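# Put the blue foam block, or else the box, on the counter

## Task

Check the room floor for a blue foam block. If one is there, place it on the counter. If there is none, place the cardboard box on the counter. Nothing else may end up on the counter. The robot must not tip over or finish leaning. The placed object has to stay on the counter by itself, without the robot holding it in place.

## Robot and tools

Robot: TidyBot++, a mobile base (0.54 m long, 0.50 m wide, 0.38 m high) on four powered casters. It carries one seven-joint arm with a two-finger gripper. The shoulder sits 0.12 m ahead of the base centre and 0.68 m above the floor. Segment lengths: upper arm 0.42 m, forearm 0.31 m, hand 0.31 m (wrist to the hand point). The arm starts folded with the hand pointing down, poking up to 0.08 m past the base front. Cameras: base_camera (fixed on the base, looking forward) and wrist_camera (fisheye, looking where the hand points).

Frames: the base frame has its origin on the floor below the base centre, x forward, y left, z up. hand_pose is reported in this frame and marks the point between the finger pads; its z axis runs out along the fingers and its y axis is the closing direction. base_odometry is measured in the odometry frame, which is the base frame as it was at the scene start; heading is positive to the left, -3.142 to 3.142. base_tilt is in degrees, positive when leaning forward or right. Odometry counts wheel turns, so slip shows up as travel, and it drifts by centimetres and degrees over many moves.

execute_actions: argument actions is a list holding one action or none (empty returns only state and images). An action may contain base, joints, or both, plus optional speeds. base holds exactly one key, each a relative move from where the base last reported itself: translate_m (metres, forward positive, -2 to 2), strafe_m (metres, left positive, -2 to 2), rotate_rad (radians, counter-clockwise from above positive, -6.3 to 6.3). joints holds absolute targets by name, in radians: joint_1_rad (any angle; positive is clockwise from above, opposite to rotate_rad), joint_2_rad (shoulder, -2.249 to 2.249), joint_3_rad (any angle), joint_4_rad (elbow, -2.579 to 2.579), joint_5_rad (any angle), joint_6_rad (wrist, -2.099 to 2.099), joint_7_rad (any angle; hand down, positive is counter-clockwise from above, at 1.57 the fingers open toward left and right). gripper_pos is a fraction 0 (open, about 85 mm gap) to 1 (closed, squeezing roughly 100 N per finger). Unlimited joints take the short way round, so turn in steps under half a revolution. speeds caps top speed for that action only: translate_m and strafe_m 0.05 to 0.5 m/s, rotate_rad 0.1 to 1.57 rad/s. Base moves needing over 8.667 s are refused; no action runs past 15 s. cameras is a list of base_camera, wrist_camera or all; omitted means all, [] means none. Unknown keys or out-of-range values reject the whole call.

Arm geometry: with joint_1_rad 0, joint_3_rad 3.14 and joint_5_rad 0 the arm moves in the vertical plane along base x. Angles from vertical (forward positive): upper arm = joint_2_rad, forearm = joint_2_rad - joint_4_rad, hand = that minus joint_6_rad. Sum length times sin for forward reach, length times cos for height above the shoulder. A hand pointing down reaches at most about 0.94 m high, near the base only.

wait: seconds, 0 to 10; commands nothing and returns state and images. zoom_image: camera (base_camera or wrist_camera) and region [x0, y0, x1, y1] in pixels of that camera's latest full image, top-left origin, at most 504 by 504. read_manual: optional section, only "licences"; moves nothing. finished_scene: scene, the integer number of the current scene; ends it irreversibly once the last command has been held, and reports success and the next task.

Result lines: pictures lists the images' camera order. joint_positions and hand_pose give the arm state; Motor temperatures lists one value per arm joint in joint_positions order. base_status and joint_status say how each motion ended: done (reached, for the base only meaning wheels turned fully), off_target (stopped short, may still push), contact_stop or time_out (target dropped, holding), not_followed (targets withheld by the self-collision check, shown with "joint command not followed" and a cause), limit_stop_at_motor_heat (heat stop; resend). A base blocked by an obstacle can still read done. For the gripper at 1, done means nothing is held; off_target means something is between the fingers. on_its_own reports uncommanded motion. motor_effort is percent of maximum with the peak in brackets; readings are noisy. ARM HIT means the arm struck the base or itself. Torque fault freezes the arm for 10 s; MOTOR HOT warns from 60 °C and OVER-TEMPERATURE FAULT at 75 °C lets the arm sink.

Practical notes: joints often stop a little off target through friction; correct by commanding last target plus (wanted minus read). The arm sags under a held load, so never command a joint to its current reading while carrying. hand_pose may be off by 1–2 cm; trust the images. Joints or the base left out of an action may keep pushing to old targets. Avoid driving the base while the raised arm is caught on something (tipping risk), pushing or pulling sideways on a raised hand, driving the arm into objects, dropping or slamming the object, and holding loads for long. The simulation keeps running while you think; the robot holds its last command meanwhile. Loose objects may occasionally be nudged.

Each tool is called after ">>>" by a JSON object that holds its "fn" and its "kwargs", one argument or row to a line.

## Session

>>> {"fn": "execute_actions", "kwargs": {
  "actions": []
}}

Scene clock: 0.00 s.
Motor temperatures (°C, as the motors report them): [33 32 25 28 33 38 37]
base_odometry: x=+0.000 y=+0.000 heading=+0.000 (m, m, rad; odometry frame)
base_tilt: forward=-0.5 right=+0.7 (deg)
base_status: not commanded
joint_positions: joint_1_rad=-0.004 joint_2_rad=-0.393 joint_3_rad=+3.119 joint_4_rad=-2.504 joint_5_rad=+0.023 joint_6_rad=-0.880 joint_7_rad=+1.578 gripper_pos=+0.000
joint_status: not commanded
motor_effort: joint_1_rad=+1 joint_2_rad=+0 joint_3_rad=+0 joint_4_rad=+12 joint_5_rad=-1 joint_6_rad=+0 joint_7_rad=+1 (%)
hand_pose: x=+0.2739 y=-0.0009 z=+0.6008 quat_wxyz=(+0.013, +0.997, +0.023, +0.075) (m; base frame)
pictures: base_camera, wrist_camera
Images, in order (width x height): base_camera 644x364, wrist_camera 644x476.

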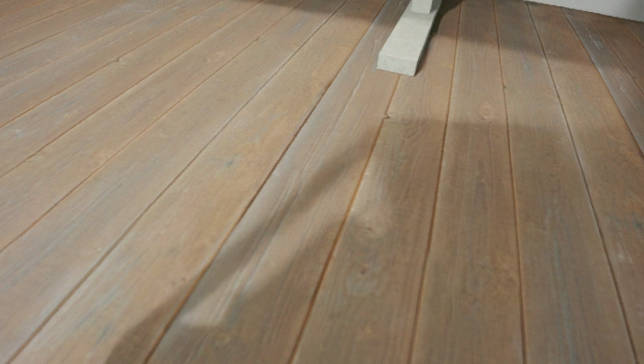

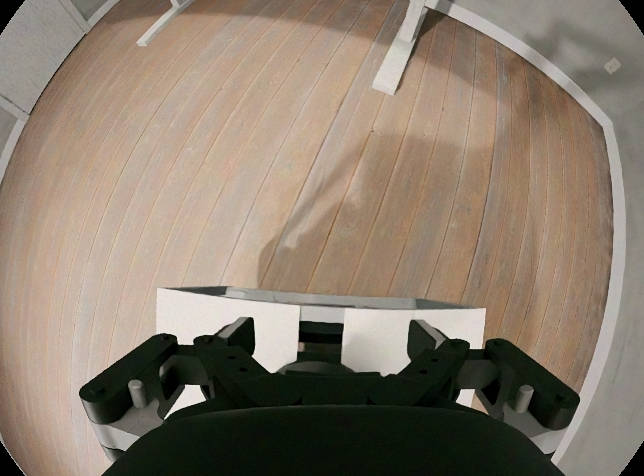

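>>> {"fn": "execute_actions", "kwargs": {
  "actions": [
    {"base":{"rotate_rad":2.0},"joints":{"joint_2_rad":-0.8,"joint_4_rad":-2.3,"joint_6_rad":-0.75}}
  ]
}}

Scene clock: 6.93 s.
Motor temperatures (°C, as the motors report them): [33 32 25 28 33 38 37]
base_odometry: x=+0.000 y=+0.000 heading=+2.000 (m, m, rad; odometry frame)
base_tilt: forward=-0.5 right=+0.6 (deg)
base_status: done
joint_positions: joint_1_rad=-0.004 joint_2_rad=-0.789 joint_3_rad=+3.119 joint_4_rad=-2.309 joint_5_rad=+0.023 joint_6_rad=-0.768 joint_7_rad=+1.578 gripper_pos=+0.000
joint_status: all done
motor_effort: joint_1_rad=+1(1) joint_2_rad=+6(6) joint_3_rad=+1(1) joint_4_rad=+20(20) joint_5_rad=+0(0) joint_6_rad=+7(7) joint_7_rad=+0(0) (%)
hand_pose: x=+0.3688 y=+0.0032 z=+0.7897 quat_wxyz=(+0.015, +0.910, +0.020, +0.414) (m; base frame)
pictures: base_camera, wrist_camera
Images, in order (width x height): base_camera 644x364, wrist_camera 644x476.

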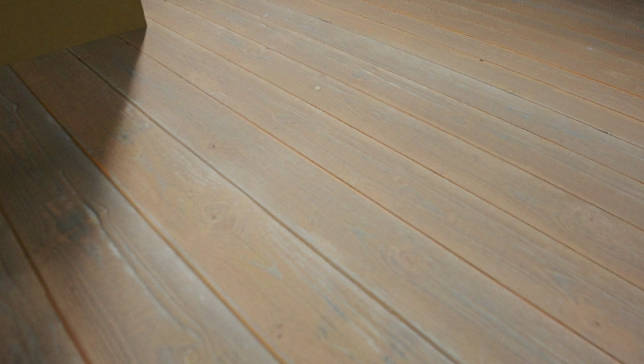

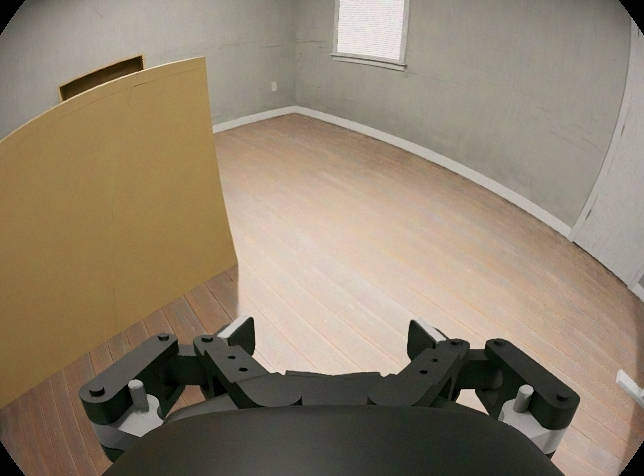

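>>> {"fn": "execute_actions", "kwargs": {
  "actions": [
    {"base":{"translate_m":2.0},"joints":{"joint_1_rad":-2.0}}
  ]
}}

Scene clock: 22.53 s.
Motor temperatures (°C, as the motors report them): [33 32 25 28 33 38 37]
base_odometry: x=-0.833 y=+1.818 heading=+2.000 (m, m, rad; odometry frame)
base_tilt: forward=-0.5 right=+0.7 (deg)
base_status: done
joint_positions: joint_1_rad=-1.983 joint_2_rad=-0.793 joint_3_rad=+3.119 joint_4_rad=-2.309 joint_5_rad=+0.023 joint_6_rad=-0.768 joint_7_rad=+1.578 gripper_pos=+0.000
joint_status: all done
motor_effort: joint_1_rad=+0(1) joint_2_rad=+6(8) joint_3_rad=+1(1) joint_4_rad=+20(20) joint_5_rad=-1(0) joint_6_rad=+7(7) joint_7_rad=+1(1) (%)
hand_pose: x=+0.0172 y=+0.2278 z=+0.7906 quat_wxyz=(-0.339, +0.483, +0.770, +0.241) (m; base frame)
pictures: base_camera, wrist_camera
Images, in order (width x height): base_camera 644x364, wrist_camera 644x476.

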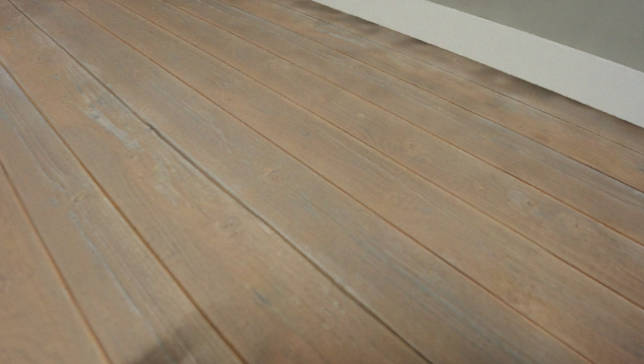

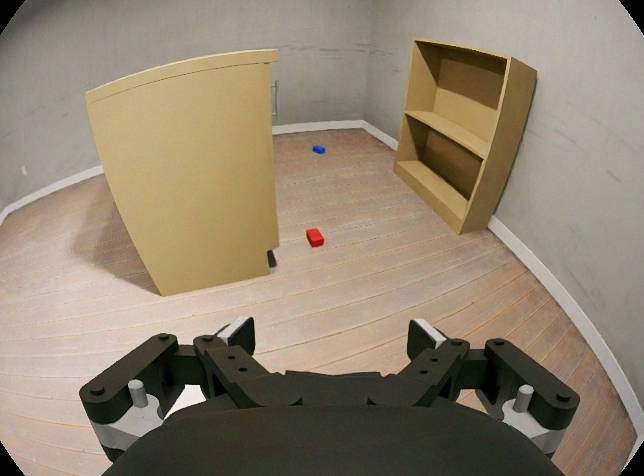

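>>> {"fn": "execute_actions", "kwargs": {
  "actions": [
    {"base":{"rotate_rad":2.36},"joints":{"joint_1_rad":0.0}}
  ],
  "cameras": []
}}

>>> {"fn": "execute_actions", "kwargs": {
  "actions": [
    {"base":{"strafe_m":-0.85}}
  ]
}}

Scene clock: 45.50 s.
Motor temperatures (°C, as the motors report them): [33 32 25 28 33 38 37]
base_odometry: x=-0.833 y=+1.818 heading=-1.924 (m, m, rad; odometry frame)
base_tilt: forward=-0.5 right=+0.7 (deg)
base_status: done
joint_positions: joint_1_rad=-0.017 joint_2_rad=-0.793 joint_3_rad=+3.119 joint_4_rad=-2.309 joint_5_rad=+0.023 joint_6_rad=-0.768 joint_7_rad=+1.578 gripper_pos=+0.000
joint_status: all done
motor_effort: joint_1_rad=+0(2) joint_2_rad=+5(6) joint_3_rad=+1(1) joint_4_rad=+19(20) joint_5_rad=-1(0) joint_6_rad=+7(7) joint_7_rad=+1(0) (%)
hand_pose: x=+0.3684 y=+0.0063 z=+0.7906 quat_wxyz=(+0.012, +0.909, +0.025, +0.416) (m; base frame)
pictures: none
No camera images: the call's "cameras" was empty. Leave "cameras" out to get every camera's image.

Scene clock: 48.57 s.
Motor temperatures (°C, as the motors report them): [33 32 25 28 33 38 37]
base_odometry: x=-1.631 y=+2.111 heading=-1.923 (m, m, rad; odometry frame)
base_tilt: forward=-0.5 right=+0.7 (deg)
base_status: done
joint_positions: joint_1_rad=-0.017 joint_2_rad=-0.793 joint_3_rad=+3.119 joint_4_rad=-2.309 joint_5_rad=+0.023 joint_6_rad=-0.768 joint_7_rad=+1.578 gripper_pos=+0.000
joint_status: not commanded
motor_effort: joint_1_rad=+0(0) joint_2_rad=+6(6) joint_3_rad=+1(2) joint_4_rad=+19(20) joint_5_rad=-1(0) joint_6_rad=+6(7) joint_7_rad=+0(1) (%)
hand_pose: x=+0.3684 y=+0.0062 z=+0.7906 quat_wxyz=(+0.012, +0.909, +0.025, +0.416) (m; base frame)
pictures: base_camera, wrist_camera
Images, in order (width x height): base_camera 644x364, wrist_camera 644x476.

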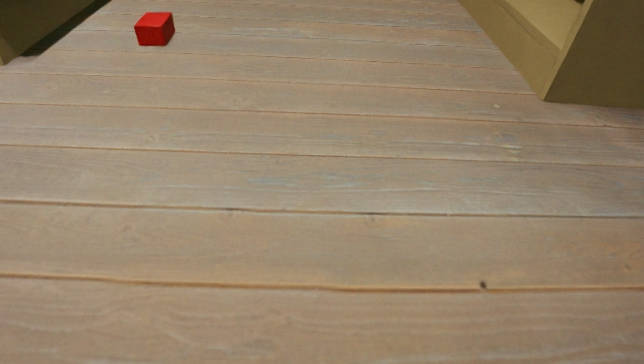

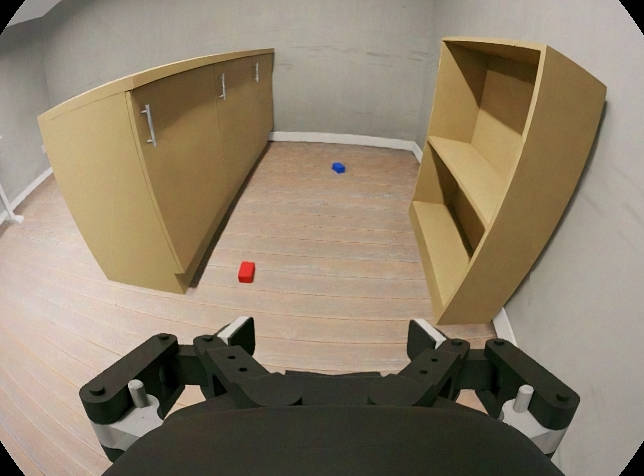

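>>> {"fn": "execute_actions", "kwargs": {
  "actions": [
    {"base":{"translate_m":1.45},"joints":{"joint_1_rad":0.0,"joint_2_rad":1.2,"joint_3_rad":3.14,"joint_4_rad":-1.45,"joint_5_rad":0,"joint_6_rad":-0.47}}
  ]
}}

Scene clock: 59.83 s.
Motor temperatures (°C, as the motors report them): [33 32 25 28 33 38 37]
base_odometry: x=-2.132 y=+0.750 heading=-1.923 (m, m, rad; odometry frame)
base_tilt: forward=-0.5 right=+0.7 (deg)
base_status: done
joint_positions: joint_1_rad=-0.017 joint_2_rad=+1.196 joint_3_rad=+3.124 joint_4_rad=-1.454 joint_5_rad=+0.023 joint_6_rad=-0.487 joint_7_rad=+1.578 gripper_pos=+0.000
joint_status: all done
motor_effort: joint_1_rad=+0(0) joint_2_rad=-40(41) joint_3_rad=-1(2) joint_4_rad=+8(20) joint_5_rad=-1(1) joint_6_rad=+0(7) joint_7_rad=+0(0) (%)
hand_pose: x=+0.6604 y=+0.0176 z=+0.2479 quat_wxyz=(-0.003, +1.000, +0.025, +0.003) (m; base frame)
pictures: base_camera, wrist_camera
Images, in order (width x height): base_camera 644x364, wrist_camera 644x476.

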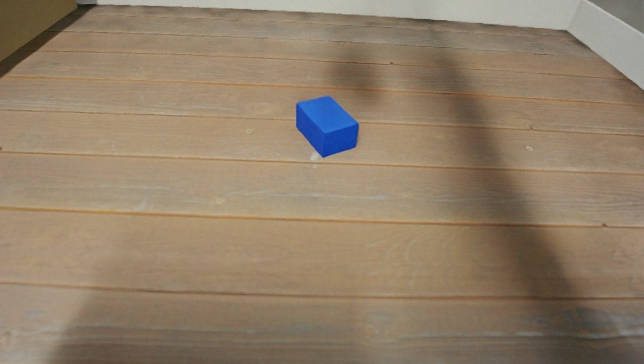

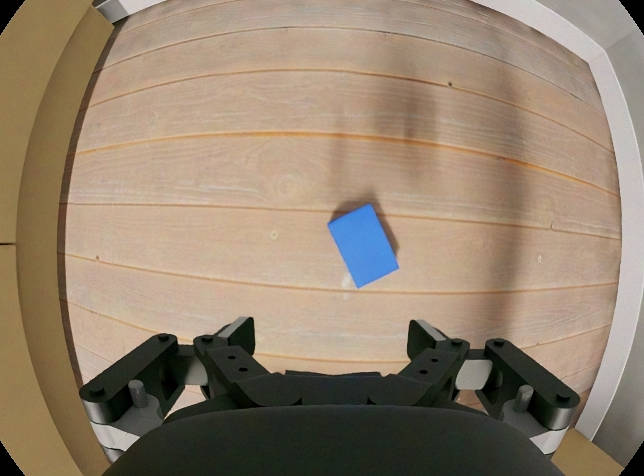

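>>> {"fn": "execute_actions", "kwargs": {
  "actions": [
    {"joints":{"joint_1_rad":0.068,"joint_2_rad":1.57,"joint_4_rad":-1.02,"joint_6_rad":-0.55,"joint_7_rad":2.09}}
  ]
}}

Scene clock: 67.83 s.
Motor temperatures (°C, as the motors report them): [33 32 25 28 33 38 37]
base_odometry: x=-2.132 y=+0.750 heading=-1.923 (m, m, rad; odometry frame)
base_tilt: forward=-0.5 right=+0.7 (deg)
base_status: not commanded
joint_positions: joint_1_rad=+0.051 joint_2_rad=+1.569 joint_3_rad=+3.126 joint_4_rad=-1.032 joint_5_rad=+0.023 joint_6_rad=-0.530 joint_7_rad=+2.054 gripper_pos=+0.000
joint_status: all done
motor_effort: joint_1_rad=+1(0) joint_2_rad=-42(45) joint_3_rad=-1(1) joint_4_rad=+8(9) joint_5_rad=-1(0) joint_6_rad=+0(1) joint_7_rad=+1(0) (%)
hand_pose: x=+0.7043 y=-0.0232 z=+0.1019 quat_wxyz=(+0.000, +0.975, +0.224, +0.006) (m; base frame)
pictures: base_camera, wrist_camera
Images, in order (width x height): base_camera 644x364, wrist_camera 644x476.

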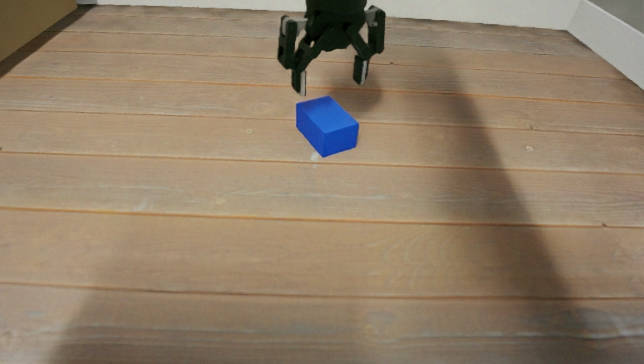

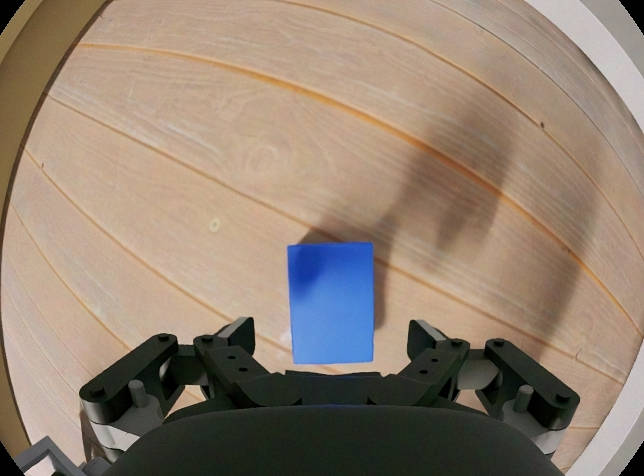

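>>> {"fn": "execute_actions", "kwargs": {
  "actions": [
    {"joints":{"joint_2_rad":1.748,"joint_4_rad":-0.80,"joint_6_rad":-0.60}}
  ],
  "cameras": ["wrist_camera"]
}}

>>> {"fn": "execute_actions", "kwargs": {
  "actions": [
    {"joints":{"gripper_pos":1.0}}
  ]
}}

Scene clock: 74.40 s.
Motor temperatures (°C, as the motors report them): [33 33 25 28 33 38 37]
base_odometry: x=-2.132 y=+0.750 heading=-1.923 (m, m, rad; odometry frame)
base_tilt: forward=-0.5 right=+0.6 (deg)
base_status: not commanded
joint_positions: joint_1_rad=+0.051 joint_2_rad=+1.748 joint_3_rad=+3.126 joint_4_rad=-0.810 joint_5_rad=+0.023 joint_6_rad=-0.581 joint_7_rad=+2.054 gripper_pos=+0.000
joint_status: all done
motor_effort: joint_1_rad=+0(1) joint_2_rad=-43(46) joint_3_rad=-1(1) joint_4_rad=+9(10) joint_5_rad=+0(1) joint_6_rad=+1(1) joint_7_rad=+1(1) (%)
hand_pose: x=+0.7071 y=-0.0243 z=+0.0344 quat_wxyz=(-0.001, +0.975, +0.223, +0.002) (m; base frame)
pictures: wrist_camera
Images, in order (width x height): wrist_camera 644x476.

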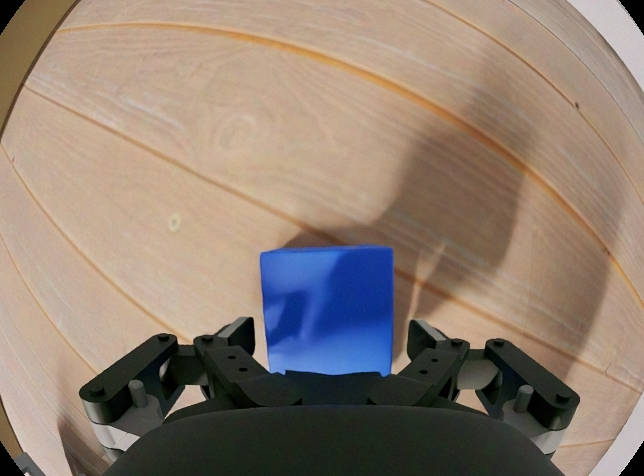

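Scene clock: 75.50 s.
Motor temperatures (°C, as the motors report them): [33 33 25 28 33 38 37]
base_odometry: x=-2.132 y=+0.750 heading=-1.923 (m, m, rad; odometry frame)
base_tilt: forward=-0.5 right=+0.6 (deg)
base_status: not commanded
joint_positions: joint_1_rad=+0.051 joint_2_rad=+1.745 joint_3_rad=+3.126 joint_4_rad=-0.809 joint_5_rad=+0.023 joint_6_rad=-0.588 joint_7_rad=+2.054 gripper_pos=+0.404
joint_status: gripper_pos off_target (ended at +0.404, target +1.000)
motor_effort: joint_1_rad=+0(1) joint_2_rad=-43(44) joint_3_rad=-1(1) joint_4_rad=+9(10) joint_5_rad=-1(1) joint_6_rad=+0(4) joint_7_rad=+0(0) (%)
hand_pose: x=+0.7074 y=-0.0244 z=+0.0364 quat_wxyz=(-0.001, +0.975, +0.223, +0.000) (m; base frame)
pictures: base_camera, wrist_camera
Images, in order (width x height): base_camera 644x364, wrist_camera 644x476.

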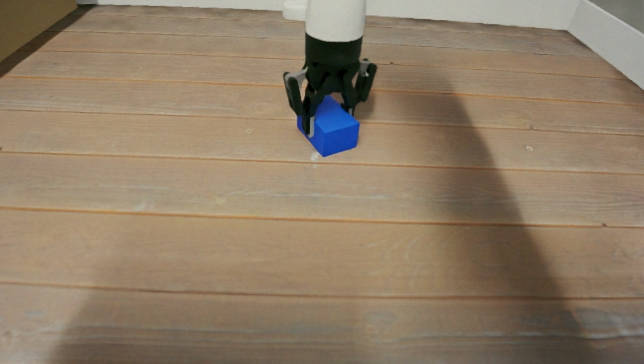

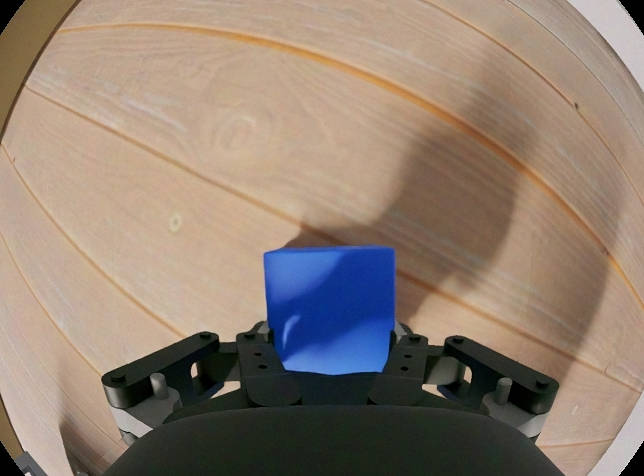

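>>> {"fn": "execute_actions", "kwargs": {
  "actions": [
    {"base":{"translate_m":0.12},"joints":{"joint_2_rad":0.0,"joint_4_rad":-0.8,"joint_6_rad":-1.7,"joint_7_rad":1.57}}
  ],
  "cameras": ["wrist_camera"]
}}

>>> {"fn": "execute_actions", "kwargs": {
  "actions": [
    {"base":{"strafe_m":0.2},"joints":{"joint_1_rad":-1.55}}
  ]
}}

Scene clock: 86.87 s.
Motor temperatures (°C, as the motors report them): [33 33 25 28 33 38 37]
base_odometry: x=-2.174 y=+0.638 heading=-1.923 (m, m, rad; odometry frame)
base_tilt: forward=-0.5 right=+0.7 (deg)
base_status: done
joint_positions: joint_1_rad=+0.051 joint_2_rad=+0.001 joint_3_rad=+3.126 joint_4_rad=-0.799 joint_5_rad=+0.023 joint_6_rad=-1.682 joint_7_rad=+1.608 gripper_pos=+0.404
joint_status: all done
motor_effort: joint_1_rad=+0(1) joint_2_rad=-14(50) joint_3_rad=+0(1) joint_4_rad=+15(17) joint_5_rad=-1(1) joint_6_rad=+6(6) joint_7_rad=+1(1) (%)
hand_pose: x=+0.5347 y=-0.0207 z=+1.0757 quat_wxyz=(+0.022, +0.946, -0.004, +0.323) (m; base frame)
pictures: wrist_camera
Images, in order (width x height): wrist_camera 644x476.

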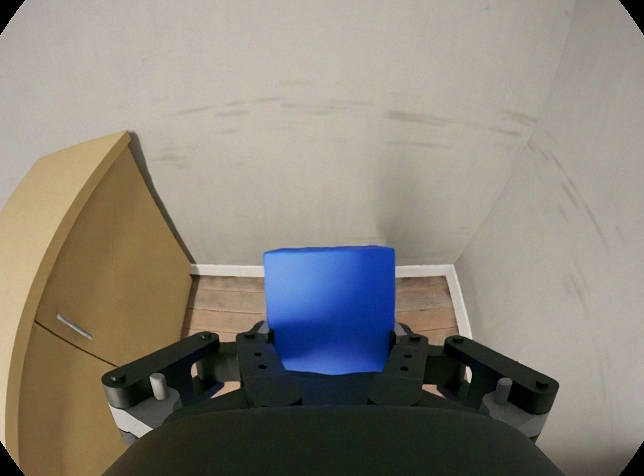

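Scene clock: 89.70 s.
Motor temperatures (°C, as the motors report them): [33 33 25 28 33 38 37]
base_odometry: x=-1.986 y=+0.568 heading=-1.923 (m, m, rad; odometry frame)
base_tilt: forward=-0.5 right=+0.6 (deg)
base_status: done
joint_positions: joint_1_rad=-1.533 joint_2_rad=+0.001 joint_3_rad=+3.134 joint_4_rad=-0.799 joint_5_rad=+0.023 joint_6_rad=-1.683 joint_7_rad=+1.608 gripper_pos=+0.404
joint_status: all done
motor_effort: joint_1_rad=+0(1) joint_2_rad=-15(17) joint_3_rad=+0(1) joint_4_rad=+15(16) joint_5_rad=-1(2) joint_6_rad=+6(6) joint_7_rad=+1(1) (%)
hand_pose: x=+0.1369 y=+0.4161 z=+1.0756 quat_wxyz=(-0.214, +0.670, +0.668, +0.243) (m; base frame)
pictures: base_camera, wrist_camera
Images, in order (width x height): base_camera 644x364, wrist_camera 644x476.

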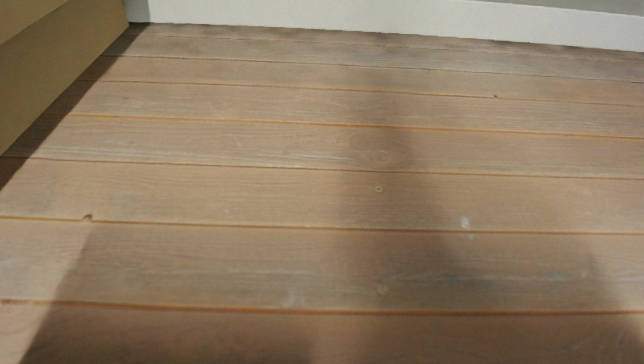

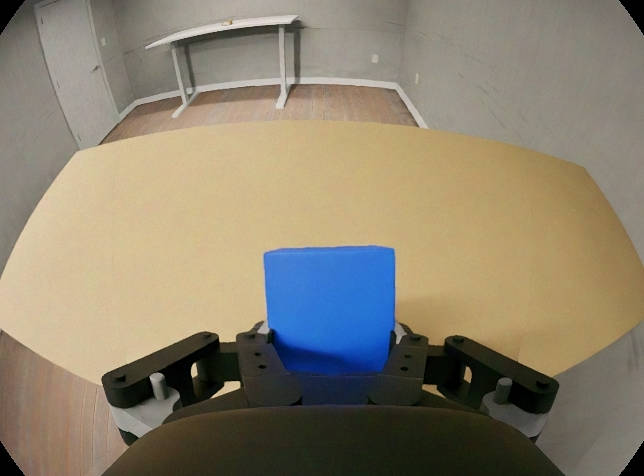

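>>> {"fn": "execute_actions", "kwargs": {
  "actions": [
    {"base":{"strafe_m":0.05},"joints":{"joint_2_rad":0.335,"joint_4_rad":-0.52,"joint_6_rad":-1.99}}
  ]
}}

Scene clock: 98.87 s.
Motor temperatures (°C, as the motors report them): [33 33 25 28 33 38 37]
base_odometry: x=-1.939 y=+0.551 heading=-1.924 (m, m, rad; odometry frame)
base_tilt: forward=-0.5 right=+0.6 (deg)
base_status: done
joint_positions: joint_1_rad=-1.533 joint_2_rad=+0.339 joint_3_rad=+3.134 joint_4_rad=-0.533 joint_5_rad=+0.023 joint_6_rad=-1.970 joint_7_rad=+1.608 gripper_pos=+0.404
joint_status: all done
motor_effort: joint_1_rad=+1(0) joint_2_rad=-25(28) joint_3_rad=+0(1) joint_4_rad=+14(15) joint_5_rad=+0(0) joint_6_rad=+2(6) joint_7_rad=+1(0) (%)
hand_pose: x=+0.1391 y=+0.4720 z=+0.9836 quat_wxyz=(-0.096, +0.701, +0.697, +0.115) (m; base frame)
pictures: base_camera, wrist_camera
Images, in order (width x height): base_camera 644x364, wrist_camera 644x476.

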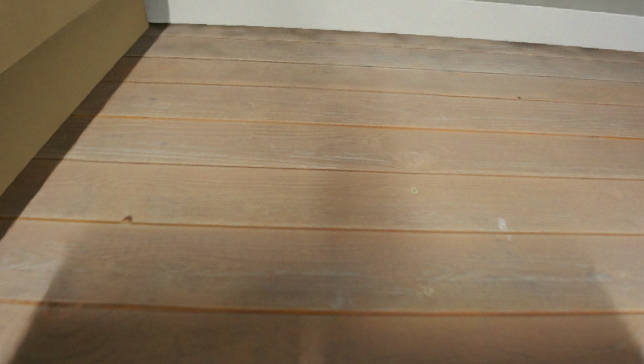

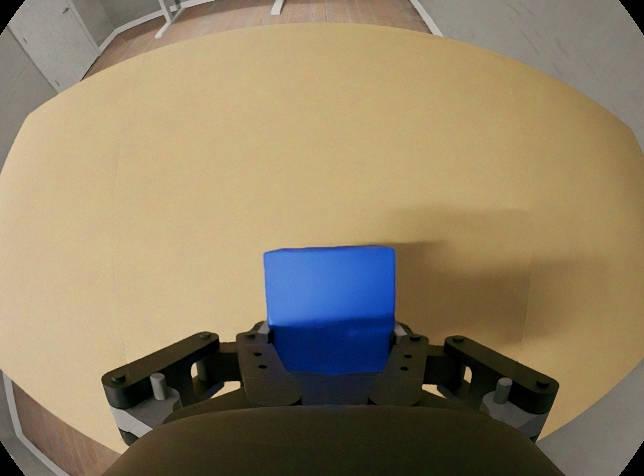

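>>> {"fn": "execute_actions", "kwargs": {
  "actions": [
    {"joints":{"joint_2_rad":0.43,"joint_4_rad":-0.46,"joint_6_rad":-2.08}}
  ],
  "cameras": ["wrist_camera"]
}}

Scene clock: 102.70 s.
Motor temperatures (°C, as the motors report them): [33 33 25 28 33 38 37]
base_odometry: x=-1.939 y=+0.551 heading=-1.924 (m, m, rad; odometry frame)
base_tilt: forward=-0.5 right=+0.6 (deg)
base_status: not commanded
joint_positions: joint_1_rad=-1.533 joint_2_rad=+0.429 joint_3_rad=+3.134 joint_4_rad=-0.470 joint_5_rad=+0.023 joint_6_rad=-2.061 joint_7_rad=+1.608 gripper_pos=+0.404
joint_status: all done
motor_effort: joint_1_rad=+1(0) joint_2_rad=-29(31) joint_3_rad=+0(0) joint_4_rad=+13(15) joint_5_rad=+0(0) joint_6_rad=+2(3) joint_7_rad=+1(0) (%)
hand_pose: x=+0.1392 y=+0.4767 z=+0.9541 quat_wxyz=(-0.056, +0.706, +0.702, +0.072) (m; base frame)
pictures: wrist_camera
Images, in order (width x height): wrist_camera 644x476.

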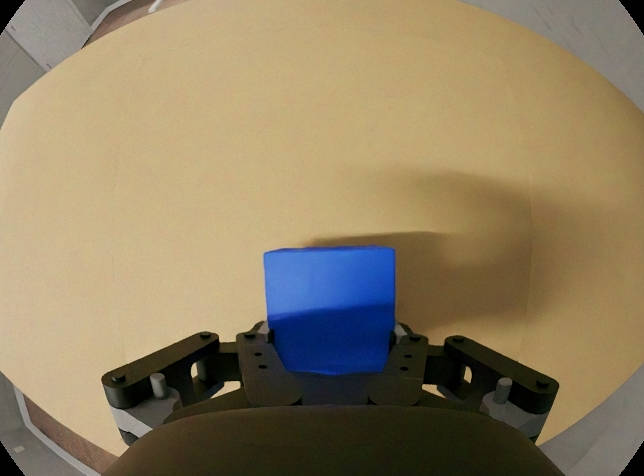

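>>> {"fn": "execute_actions", "kwargs": {
  "actions": [
    {"joints":{"joint_2_rad":0.465}}
  ],
  "cameras": ["wrist_camera"]
}}

Scene clock: 106.83 s.
Motor temperatures (°C, as the motors report them): [33 33 25 28 33 38 37]
base_odometry: x=-1.939 y=+0.551 heading=-1.924 (m, m, rad; odometry frame)
base_tilt: forward=-0.5 right=+0.7 (deg)
base_status: not commanded
joint_positions: joint_1_rad=-1.533 joint_2_rad=+0.442 joint_3_rad=+3.134 joint_4_rad=-0.459 joint_5_rad=+0.023 joint_6_rad=-2.069 joint_7_rad=+1.608 gripper_pos=+0.404
joint_status: all done
motor_effort: joint_1_rad=+0(0) joint_2_rad=-25(28) joint_3_rad=+0(0) joint_4_rad=+12(14) joint_5_rad=-1(0) joint_6_rad=+3(4) joint_7_rad=+0(1) (%)
hand_pose: x=+0.1393 y=+0.4791 z=+0.9507 quat_wxyz=(-0.053, +0.707, +0.702, +0.068) (m; base frame)
pictures: wrist_camera
Images, in order (width x height): wrist_camera 644x476.

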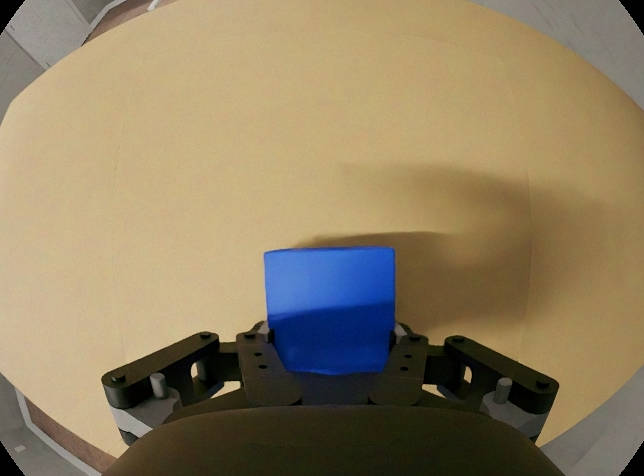

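>>> {"fn": "execute_actions", "kwargs": {
  "actions": [
    {"joints":{"joint_2_rad":0.445,"gripper_pos":0.0}}
  ],
  "cameras": ["wrist_camera"]
}}

>>> {"fn": "execute_actions", "kwargs": {
  "actions": [
    {"joints":{"joint_2_rad":0.28}}
  ],
  "cameras": ["wrist_camera"]
}}

Scene clock: 111.77 s.
Motor temperatures (°C, as the motors report them): [33 33 25 28 33 38 37]
base_odometry: x=-1.939 y=+0.551 heading=-1.924 (m, m, rad; odometry frame)
base_tilt: forward=-0.5 right=+0.6 (deg)
base_status: not commanded
joint_positions: joint_1_rad=-1.533 joint_2_rad=+0.440 joint_3_rad=+3.134 joint_4_rad=-0.459 joint_5_rad=+0.023 joint_6_rad=-2.069 joint_7_rad=+1.608 gripper_pos=+0.000
joint_status: all done
motor_effort: joint_1_rad=+0(0) joint_2_rad=-28(29) joint_3_rad=+0(0) joint_4_rad=+14(14) joint_5_rad=+0(0) joint_6_rad=+2(3) joint_7_rad=+0(1) (%)
hand_pose: x=+0.1392 y=+0.4788 z=+0.9514 quat_wxyz=(-0.053, +0.706, +0.702, +0.069) (m; base frame)
pictures: wrist_camera
Images, in order (width x height): wrist_camera 644x476.

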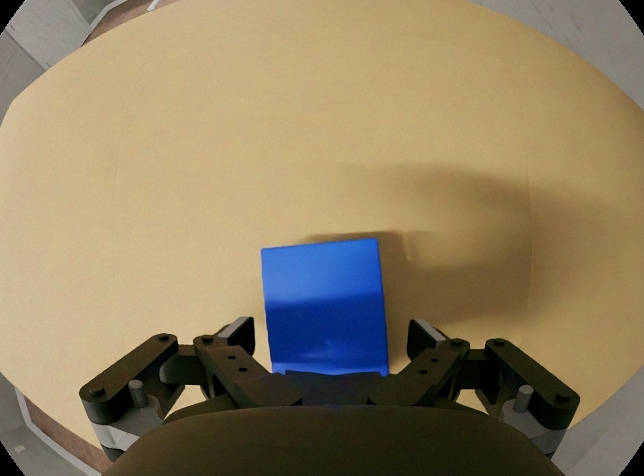

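Scene clock: 113.17 s.
Motor temperatures (°C, as the motors report them): [33 33 25 28 33 38 37]
base_odometry: x=-1.939 y=+0.551 heading=-1.924 (m, m, rad; odometry frame)
base_tilt: forward=-0.5 right=+0.6 (deg)
base_status: not commanded
joint_positions: joint_1_rad=-1.533 joint_2_rad=+0.274 joint_3_rad=+3.134 joint_4_rad=-0.459 joint_5_rad=+0.023 joint_6_rad=-2.069 joint_7_rad=+1.608 gripper_pos=+0.000
joint_status: all done
motor_effort: joint_1_rad=+0(0) joint_2_rad=-22(31) joint_3_rad=+0(0) joint_4_rad=+13(14) joint_5_rad=-1(0) joint_6_rad=+3(4) joint_7_rad=+1(1) (%)
hand_pose: x=+0.1373 y=+0.4275 z=+1.0270 quat_wxyz=(-0.110, +0.699, +0.694, +0.129) (m; base frame)
pictures: wrist_camera
Images, in order (width x height): wrist_camera 644x476.

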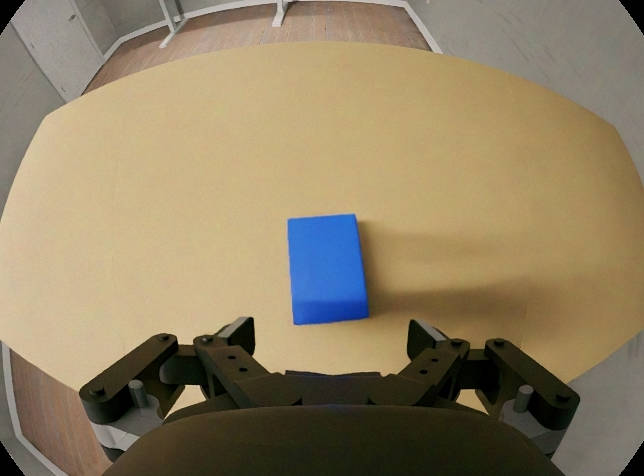

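>>> {"fn": "finished_scene", "kwargs": {
  "scene": 2
}}

The scene is finished: the task was done.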